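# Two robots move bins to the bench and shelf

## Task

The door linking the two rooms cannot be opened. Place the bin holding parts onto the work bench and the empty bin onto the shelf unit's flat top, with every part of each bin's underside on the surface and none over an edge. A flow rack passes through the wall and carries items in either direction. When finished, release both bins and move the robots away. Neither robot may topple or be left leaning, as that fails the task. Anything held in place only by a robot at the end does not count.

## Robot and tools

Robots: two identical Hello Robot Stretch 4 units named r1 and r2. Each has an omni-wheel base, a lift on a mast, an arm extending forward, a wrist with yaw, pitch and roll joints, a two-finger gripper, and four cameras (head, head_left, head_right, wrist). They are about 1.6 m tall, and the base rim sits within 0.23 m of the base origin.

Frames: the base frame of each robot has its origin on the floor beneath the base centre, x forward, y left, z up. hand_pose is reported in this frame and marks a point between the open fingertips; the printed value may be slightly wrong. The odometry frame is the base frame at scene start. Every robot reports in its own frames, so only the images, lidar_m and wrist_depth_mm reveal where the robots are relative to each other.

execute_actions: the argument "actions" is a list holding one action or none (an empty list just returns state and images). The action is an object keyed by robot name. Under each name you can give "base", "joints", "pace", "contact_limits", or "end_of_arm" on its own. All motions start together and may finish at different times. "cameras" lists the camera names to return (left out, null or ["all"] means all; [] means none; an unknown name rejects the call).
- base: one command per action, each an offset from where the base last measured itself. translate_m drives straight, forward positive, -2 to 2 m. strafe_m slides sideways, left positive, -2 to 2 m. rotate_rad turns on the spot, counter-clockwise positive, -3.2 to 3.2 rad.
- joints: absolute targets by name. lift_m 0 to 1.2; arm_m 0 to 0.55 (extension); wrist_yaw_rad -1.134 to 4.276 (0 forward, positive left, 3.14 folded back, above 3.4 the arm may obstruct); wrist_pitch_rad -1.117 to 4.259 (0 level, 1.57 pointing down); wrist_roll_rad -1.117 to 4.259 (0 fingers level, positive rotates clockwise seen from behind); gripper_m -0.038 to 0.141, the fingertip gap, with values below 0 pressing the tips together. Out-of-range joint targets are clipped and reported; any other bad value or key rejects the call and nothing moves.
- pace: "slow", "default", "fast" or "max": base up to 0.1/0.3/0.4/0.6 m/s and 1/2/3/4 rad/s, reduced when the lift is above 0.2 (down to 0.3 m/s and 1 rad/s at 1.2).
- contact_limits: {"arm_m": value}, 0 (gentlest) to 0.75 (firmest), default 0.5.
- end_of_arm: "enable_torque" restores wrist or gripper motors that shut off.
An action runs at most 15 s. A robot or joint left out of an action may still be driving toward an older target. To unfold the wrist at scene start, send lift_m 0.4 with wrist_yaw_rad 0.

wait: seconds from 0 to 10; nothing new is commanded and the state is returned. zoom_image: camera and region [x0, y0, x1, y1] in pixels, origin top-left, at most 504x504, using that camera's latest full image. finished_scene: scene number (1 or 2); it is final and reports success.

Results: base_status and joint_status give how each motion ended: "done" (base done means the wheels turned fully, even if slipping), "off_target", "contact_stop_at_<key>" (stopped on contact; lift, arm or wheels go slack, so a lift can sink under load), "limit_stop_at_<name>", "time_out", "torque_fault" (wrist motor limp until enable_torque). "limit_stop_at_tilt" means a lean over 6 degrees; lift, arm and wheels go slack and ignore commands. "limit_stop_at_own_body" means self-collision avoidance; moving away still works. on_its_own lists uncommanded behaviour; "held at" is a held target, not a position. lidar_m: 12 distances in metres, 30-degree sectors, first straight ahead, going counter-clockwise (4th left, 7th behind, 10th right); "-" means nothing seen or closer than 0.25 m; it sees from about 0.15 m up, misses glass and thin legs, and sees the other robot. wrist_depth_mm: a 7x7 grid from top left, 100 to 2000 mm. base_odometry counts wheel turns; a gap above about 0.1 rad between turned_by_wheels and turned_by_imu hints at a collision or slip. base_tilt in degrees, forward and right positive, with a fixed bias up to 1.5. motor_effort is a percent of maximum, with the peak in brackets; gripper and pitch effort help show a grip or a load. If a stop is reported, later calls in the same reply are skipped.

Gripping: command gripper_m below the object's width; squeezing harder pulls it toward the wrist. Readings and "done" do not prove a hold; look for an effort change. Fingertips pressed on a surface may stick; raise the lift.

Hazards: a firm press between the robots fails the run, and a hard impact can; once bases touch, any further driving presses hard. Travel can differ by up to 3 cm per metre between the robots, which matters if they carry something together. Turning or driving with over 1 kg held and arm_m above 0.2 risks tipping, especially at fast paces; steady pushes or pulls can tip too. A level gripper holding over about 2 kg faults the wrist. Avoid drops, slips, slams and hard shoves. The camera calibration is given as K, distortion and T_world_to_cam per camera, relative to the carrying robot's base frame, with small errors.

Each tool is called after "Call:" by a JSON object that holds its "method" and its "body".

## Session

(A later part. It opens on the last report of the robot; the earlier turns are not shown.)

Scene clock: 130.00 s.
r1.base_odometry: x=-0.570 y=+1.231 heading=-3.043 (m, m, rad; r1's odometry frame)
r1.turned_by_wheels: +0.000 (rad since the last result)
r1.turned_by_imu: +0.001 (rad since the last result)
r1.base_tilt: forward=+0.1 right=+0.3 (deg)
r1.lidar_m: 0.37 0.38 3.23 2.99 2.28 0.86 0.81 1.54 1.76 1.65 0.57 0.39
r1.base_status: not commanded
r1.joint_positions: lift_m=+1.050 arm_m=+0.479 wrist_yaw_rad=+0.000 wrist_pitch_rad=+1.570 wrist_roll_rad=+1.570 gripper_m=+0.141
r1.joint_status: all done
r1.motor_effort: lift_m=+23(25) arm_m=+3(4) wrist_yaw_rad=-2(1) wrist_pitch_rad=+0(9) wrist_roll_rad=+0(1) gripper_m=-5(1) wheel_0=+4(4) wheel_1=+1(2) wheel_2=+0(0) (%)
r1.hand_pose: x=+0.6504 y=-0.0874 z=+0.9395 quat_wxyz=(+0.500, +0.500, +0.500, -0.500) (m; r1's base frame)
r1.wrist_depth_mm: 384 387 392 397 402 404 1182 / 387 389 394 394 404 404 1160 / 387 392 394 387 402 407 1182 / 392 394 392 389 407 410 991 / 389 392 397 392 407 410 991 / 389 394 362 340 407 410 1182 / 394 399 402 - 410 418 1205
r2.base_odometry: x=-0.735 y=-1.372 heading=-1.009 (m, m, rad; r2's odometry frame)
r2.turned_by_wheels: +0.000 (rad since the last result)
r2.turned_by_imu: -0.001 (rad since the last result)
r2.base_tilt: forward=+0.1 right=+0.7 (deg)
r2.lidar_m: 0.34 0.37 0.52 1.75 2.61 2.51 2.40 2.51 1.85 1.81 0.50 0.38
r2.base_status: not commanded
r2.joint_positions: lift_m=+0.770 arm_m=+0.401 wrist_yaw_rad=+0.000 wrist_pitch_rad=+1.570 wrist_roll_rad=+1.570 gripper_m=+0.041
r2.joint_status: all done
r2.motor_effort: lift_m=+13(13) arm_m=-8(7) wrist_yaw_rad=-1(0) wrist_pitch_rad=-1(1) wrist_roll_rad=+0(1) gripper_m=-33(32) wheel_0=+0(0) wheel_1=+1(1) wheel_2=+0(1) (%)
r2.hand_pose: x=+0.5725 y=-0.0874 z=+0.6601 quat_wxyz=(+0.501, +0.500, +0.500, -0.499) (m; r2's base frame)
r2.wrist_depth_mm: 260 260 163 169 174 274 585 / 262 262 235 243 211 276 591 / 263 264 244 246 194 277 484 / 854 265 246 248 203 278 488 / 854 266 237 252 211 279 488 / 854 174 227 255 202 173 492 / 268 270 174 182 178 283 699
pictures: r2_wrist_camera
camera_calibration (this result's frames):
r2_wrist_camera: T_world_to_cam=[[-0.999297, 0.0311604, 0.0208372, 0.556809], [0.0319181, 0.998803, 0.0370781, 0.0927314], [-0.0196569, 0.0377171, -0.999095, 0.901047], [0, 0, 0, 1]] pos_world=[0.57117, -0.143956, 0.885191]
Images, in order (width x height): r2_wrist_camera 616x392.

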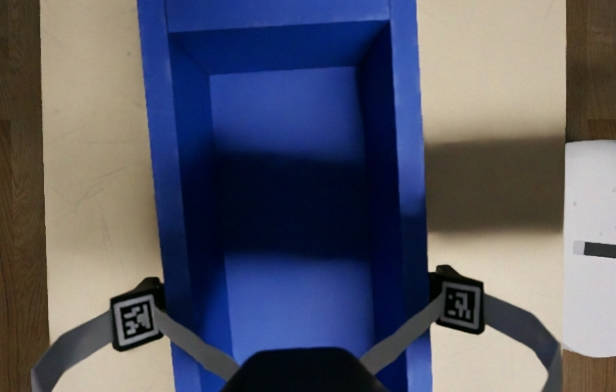

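Call:
{"method": "execute_actions", "body": {"actions": [{"r1":{"joints":{"arm_m":0.1}},"r2":{"joints":{"lift_m":0.76},"pace":"slow"}}], "cameras": ["r1_head_camera"]}}

Call:
{"method": "execute_actions", "body": {"actions": [{"r1":{"base":{"translate_m":-0.15}},"r2":{"joints":{"gripper_m":0.141}}}], "cameras": ["r2_wrist_camera"]}}

Call:
{"method": "execute_actions", "body": {"actions": [{"r2":{"joints":{"lift_m":0.92}}}], "cameras": []}}

Call:
{"method": "execute_actions", "body": {"actions": [{"r2":{"base":{"translate_m":-0.4},"joints":{"arm_m":0.1}}}], "cameras": ["r1_head_camera","r2_head_camera"]}}

Scene clock: 132.67 s.
r1.base_odometry: x=-0.570 y=+1.231 heading=-3.043 (m, m, rad; r1's odometry frame)
r1.turned_by_wheels: +0.000 (rad since the last result)
r1.turned_by_imu: +0.001 (rad since the last result)
r1.base_tilt: forward=+0.1 right=+0.4 (deg)
r1.lidar_m: 0.34 0.37 3.21 3.01 2.28 0.87 0.79 1.53 1.79 1.64 0.60 0.39
r1.base_status: not commanded
r1.joint_positions: lift_m=+1.050 arm_m=+0.101 wrist_yaw_rad=+0.000 wrist_pitch_rad=+1.570 wrist_roll_rad=+1.570 gripper_m=+0.141
r1.joint_status: all done
r1.motor_effort: lift_m=+23(23) arm_m=-4(6) wrist_yaw_rad=-2(2) wrist_pitch_rad=+1(2) wrist_roll_rad=+0(0) gripper_m=+0(1) wheel_0=+4(4) wheel_1=+1(1) wheel_2=+0(0) (%)
r1.hand_pose: x=+0.2718 y=-0.0874 z=+0.9395 quat_wxyz=(+0.500, +0.500, +0.500, -0.500) (m; r1's base frame)
r1.wrist_depth_mm: 387 389 1138 1118 1160 1160 1182 / 387 389 1098 1160 1160 1182 1205 / 389 392 1160 1138 1205 1205 1182 / 387 394 1138 1160 960 960 1182 / 389 394 1160 1160 960 1182 1205 / 394 397 1025 1182 976 1182 1205 / 397 402 809 - 1182 1205 1182
r2.base_odometry: x=-0.735 y=-1.372 heading=-1.009 (m, m, rad; r2's odometry frame)
r2.turned_by_wheels: +0.000 (rad since the last result)
r2.turned_by_imu: -0.001 (rad since the last result)
r2.base_tilt: forward=+0.0 right=+0.7 (deg)
r2.lidar_m: 0.36 0.38 0.53 1.78 2.59 2.51 2.42 2.50 1.87 1.82 0.50 0.37
r2.base_status: not commanded
r2.joint_positions: lift_m=+0.760 arm_m=+0.401 wrist_yaw_rad=+0.000 wrist_pitch_rad=+1.570 wrist_roll_rad=+1.570 gripper_m=+0.041
r2.joint_status: all done
r2.motor_effort: lift_m=+12(14) arm_m=-7(8) wrist_yaw_rad=+0(0) wrist_pitch_rad=-1(1) wrist_roll_rad=+0(0) gripper_m=-34(34) wheel_0=+0(0) wheel_1=+1(1) wheel_2=+0(1) (%)
r2.hand_pose: x=+0.5725 y=-0.0874 z=+0.6502 quat_wxyz=(+0.501, +0.500, +0.500, -0.499) (m; r2's base frame)
r2.wrist_depth_mm: 252 252 168 172 177 265 267 / 253 254 232 249 213 266 268 / 254 255 248 250 222 268 270 / 255 257 249 252 202 268 272 / 256 257 241 253 209 268 273 / 257 174 228 253 202 173 274 / 259 260 172 181 176 272 699
pictures: r1_head_camera
Images, in order (width x height): r1_head_camera 420x560.

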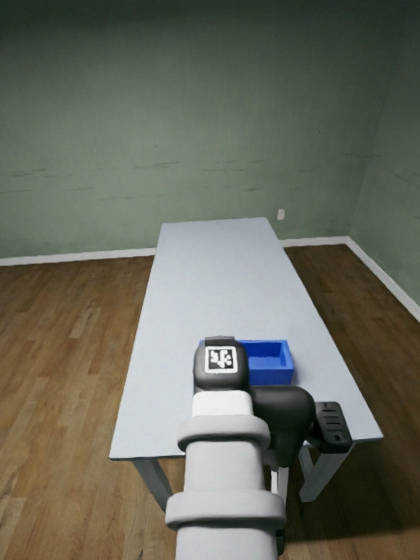

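Scene clock: 134.67 s.
r1.base_odometry: x=-0.421 y=+1.245 heading=-3.043 (m, m, rad; r1's odometry frame)
r1.turned_by_wheels: +0.000 (rad since the last result)
r1.turned_by_imu: +0.001 (rad since the last result)
r1.base_tilt: forward=+0.1 right=+0.3 (deg)
r1.lidar_m: 0.51 0.53 3.20 3.00 2.07 0.75 0.64 1.39 1.78 1.65 1.72 0.55
r1.base_status: done
r1.joint_positions: lift_m=+1.050 arm_m=+0.101 wrist_yaw_rad=+0.000 wrist_pitch_rad=+1.570 wrist_roll_rad=+1.570 gripper_m=+0.141
r1.joint_status: not commanded
r1.motor_effort: lift_m=+23(23) arm_m=-4(5) wrist_yaw_rad=-2(2) wrist_pitch_rad=-1(0) wrist_roll_rad=+0(0) gripper_m=+0(2) wheel_0=-4(7) wheel_1=-1(6) wheel_2=+2(12) (%)
r1.hand_pose: x=+0.2718 y=-0.0874 z=+0.9395 quat_wxyz=(+0.500, +0.500, +0.500, -0.500) (m; r1's base frame)
r1.wrist_depth_mm: 492 1118 1118 1160 1160 1182 1182 / 946 960 1138 1138 1182 1205 1160 / 469 1138 1160 1138 1160 1182 1205 / 407 1138 1138 1160 946 960 1205 / 404 1138 1160 1182 976 1182 1205 / 397 960 1160 1160 976 1182 1229 / 397 1138 1160 - 1182 1182 1229
r2.base_odometry: x=-0.735 y=-1.372 heading=-1.009 (m, m, rad; r2's odometry frame)
r2.turned_by_wheels: +0.000 (rad since the last result)
r2.turned_by_imu: -0.001 (rad since the last result)
r2.base_tilt: forward=+0.0 right=+0.7 (deg)
r2.lidar_m: 0.34 0.39 0.55 1.76 2.60 2.51 2.41 2.52 1.86 1.82 0.51 0.37
r2.base_status: not commanded
r2.joint_positions: lift_m=+0.760 arm_m=+0.401 wrist_yaw_rad=-0.001 wrist_pitch_rad=+1.571 wrist_roll_rad=+1.570 gripper_m=+0.141
r2.joint_status: all done
r2.motor_effort: lift_m=+12(12) arm_m=-6(7) wrist_yaw_rad=+2(5) wrist_pitch_rad=-6(6) wrist_roll_rad=+0(1) gripper_m=+1(34) wheel_0=+0(0) wheel_1=+1(1) wheel_2=-1(1) (%)
r2.hand_pose: x=+0.5718 y=-0.0874 z=+0.6502 quat_wxyz=(+0.500, +0.500, +0.500, -0.500) (m; r2's base frame)
r2.wrist_depth_mm: 259 260 176 178 181 272 272 / 842 260 229 256 212 272 274 / 854 263 255 258 223 272 276 / 842 263 256 258 234 273 277 / 854 264 243 259 211 276 277 / 854 192 199 259 183 276 278 / 866 266 179 119 201 277 484
pictures: r2_wrist_camera
camera_calibration (this result's frames):
r2_wrist_camera: T_world_to_cam=[[-0.999243, 0.0318527, 0.0223184, 0.555364], [0.0326651, 0.99878, 0.0370307, 0.0927221], [-0.0211116, 0.0377317, -0.999065, 0.891979], [0, 0, 0, 1]] pos_world=[0.570746, -0.143955, 0.875317]
Images, in order (width x height): r2_wrist_camera 616x392.

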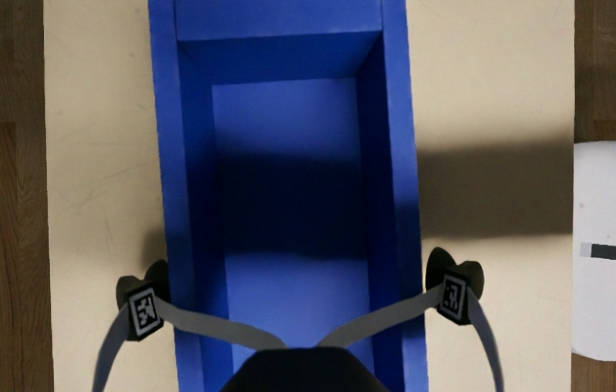

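Scene clock: 136.40 s.
r1.base_odometry: x=-0.421 y=+1.245 heading=-3.043 (m, m, rad; r1's odometry frame)
r1.turned_by_wheels: +0.000 (rad since the last result)
r1.turned_by_imu: +0.000 (rad since the last result)
r1.base_tilt: forward=+0.1 right=+0.3 (deg)
r1.lidar_m: 0.49 0.52 3.24 3.00 2.09 0.73 0.64 1.37 1.79 1.66 1.71 0.54
r1.base_status: not commanded
r1.joint_positions: lift_m=+1.050 arm_m=+0.101 wrist_yaw_rad=+0.000 wrist_pitch_rad=+1.570 wrist_roll_rad=+1.570 gripper_m=+0.141
r1.joint_status: not commanded
r1.motor_effort: lift_m=+23(23) arm_m=-4(4) wrist_yaw_rad=-2(1) wrist_pitch_rad=-1(0) wrist_roll_rad=+0(2) gripper_m=+3(2) wheel_0=-4(4) wheel_1=-1(1) wheel_2=+2(2) (%)
r1.hand_pose: x=+0.2718 y=-0.0874 z=+0.9395 quat_wxyz=(+0.500, +0.500, +0.500, -0.500) (m; r1's base frame)
r1.wrist_depth_mm: 488 1118 1138 1138 1138 1138 1182 / 946 960 1160 1160 1160 1182 1205 / 462 1118 1160 1160 1160 1160 1205 / 407 1138 1138 1182 946 976 1205 / 404 1118 1160 1160 960 1205 1205 / 394 946 1138 1182 960 1182 1205 / 394 1160 1138 - 1182 1205 1205
r2.base_odometry: x=-0.735 y=-1.372 heading=-1.009 (m, m, rad; r2's odometry frame)
r2.turned_by_wheels: +0.000 (rad since the last result)
r2.turned_by_imu: +0.000 (rad since the last result)
r2.base_tilt: forward=+0.1 right=+0.7 (deg)
r2.lidar_m: 0.35 0.38 0.54 1.75 2.60 2.48 2.41 2.50 1.87 1.80 0.51 0.37
r2.base_status: not commanded
r2.joint_positions: lift_m=+0.920 arm_m=+0.401 wrist_yaw_rad=+0.000 wrist_pitch_rad=+1.570 wrist_roll_rad=+1.570 gripper_m=+0.141
r2.joint_status: all done
r2.motor_effort: lift_m=+22(23) arm_m=-6(6) wrist_yaw_rad=-2(2) wrist_pitch_rad=-1(5) wrist_roll_rad=-1(1) gripper_m=-2(1) wheel_0=+0(0) wheel_1=+1(1) wheel_2=+0(1) (%)
r2.hand_pose: x=+0.5723 y=-0.0874 z=+0.8093 quat_wxyz=(+0.500, +0.500, +0.500, -0.500) (m; r2's base frame)
r2.wrist_depth_mm: 991 410 413 415 421 1060 1042 / 991 413 413 342 424 1060 1060 / 991 413 415 413 424 1042 1060 / 991 991 418 413 427 842 842 / 1008 1008 415 413 430 842 842 / 1008 196 413 415 430 854 854 / 1025 421 421 120 433 1078 1078
pictures: none
No camera images: the call's "cameras" was empty. Leave "cameras" out to get every camera's image.

Scene clock: 139.23 s.
r1.base_odometry: x=-0.421 y=+1.245 heading=-3.043 (m, m, rad; r1's odometry frame)
r1.turned_by_wheels: +0.000 (rad since the last result)
r1.turned_by_imu: +0.001 (rad since the last result)
r1.base_tilt: forward=+0.1 right=+0.4 (deg)
r1.lidar_m: 0.52 0.52 3.21 2.99 2.05 0.72 0.64 1.40 1.77 1.65 1.71 0.59
r1.base_status: not commanded
r1.joint_positions: lift_m=+1.050 arm_m=+0.101 wrist_yaw_rad=+0.000 wrist_pitch_rad=+1.570 wrist_roll_rad=+1.570 gripper_m=+0.141
r1.joint_status: not commanded
r1.motor_effort: lift_m=+23(23) arm_m=-4(4) wrist_yaw_rad=-2(2) wrist_pitch_rad=-1(0) wrist_roll_rad=-1(0) gripper_m=+1(1) wheel_0=-4(4) wheel_1=-1(1) wheel_2=+2(2) (%)
r1.hand_pose: x=+0.2718 y=-0.0874 z=+0.9395 quat_wxyz=(+0.500, +0.500, +0.500, -0.500) (m; r1's base frame)
r1.wrist_depth_mm: 488 1138 1138 1160 1138 1182 1182 / 946 946 1138 1160 1160 1160 1182 / 466 1118 1138 1182 1160 1160 1160 / 410 1138 1160 1138 960 976 1182 / 402 1160 1160 1182 960 1160 1205 / 397 946 1138 1182 976 1205 1205 / 394 1138 1160 - 1182 1205 1229
r2.base_odometry: x=-0.948 y=-1.033 heading=-1.009 (m, m, rad; r2's odometry frame)
r2.turned_by_wheels: +0.000 (rad since the last result)
r2.turned_by_imu: +0.000 (rad since the last result)
r2.base_tilt: forward=+0.1 right=+0.7 (deg)
r2.lidar_m: 0.74 0.83 1.89 2.47 2.62 2.08 2.00 2.11 1.85 1.79 1.90 0.78
r2.base_status: done
r2.joint_positions: lift_m=+0.920 arm_m=+0.101 wrist_yaw_rad=+0.000 wrist_pitch_rad=+1.570 wrist_roll_rad=+1.570 gripper_m=+0.141
r2.joint_status: all done
r2.motor_effort: lift_m=+22(22) arm_m=-7(9) wrist_yaw_rad=+0(1) wrist_pitch_rad=-2(1) wrist_roll_rad=+0(1) gripper_m=-2(1) wheel_0=+1(5) wheel_1=-1(5) wheel_2=-1(10) (%)
r2.hand_pose: x=+0.2724 y=-0.0874 z=+0.8093 quat_wxyz=(+0.500, +0.500, +0.500, -0.500) (m; r2's base frame)
r2.wrist_depth_mm: 904 991 1008 1025 1042 1042 1042 / 904 991 1008 1025 1025 1042 1042 / 917 1008 1025 1025 1025 1060 1042 / 917 1008 1008 1025 831 831 525 / 931 1025 1025 1042 831 842 1078 / 946 197 1042 1042 831 1060 1078 / 931 1025 1042 120 1078 1078 1098
pictures: r1_head_camera, r2_head_camera
Images, in order (width x height): r1_head_camera 420x560, r2_head_camera 420x560.

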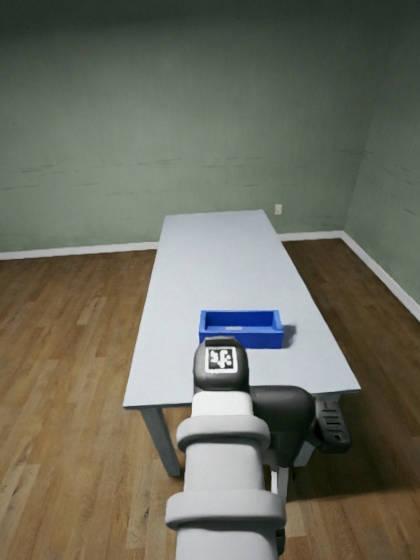

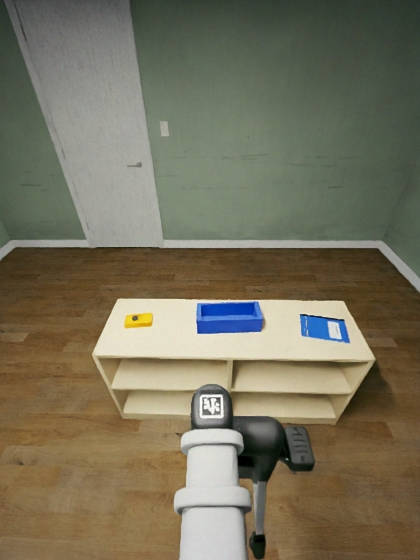

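Call:
{"method": "finished_scene", "body": {"scene": 2}}

The scene is finished: the task was done.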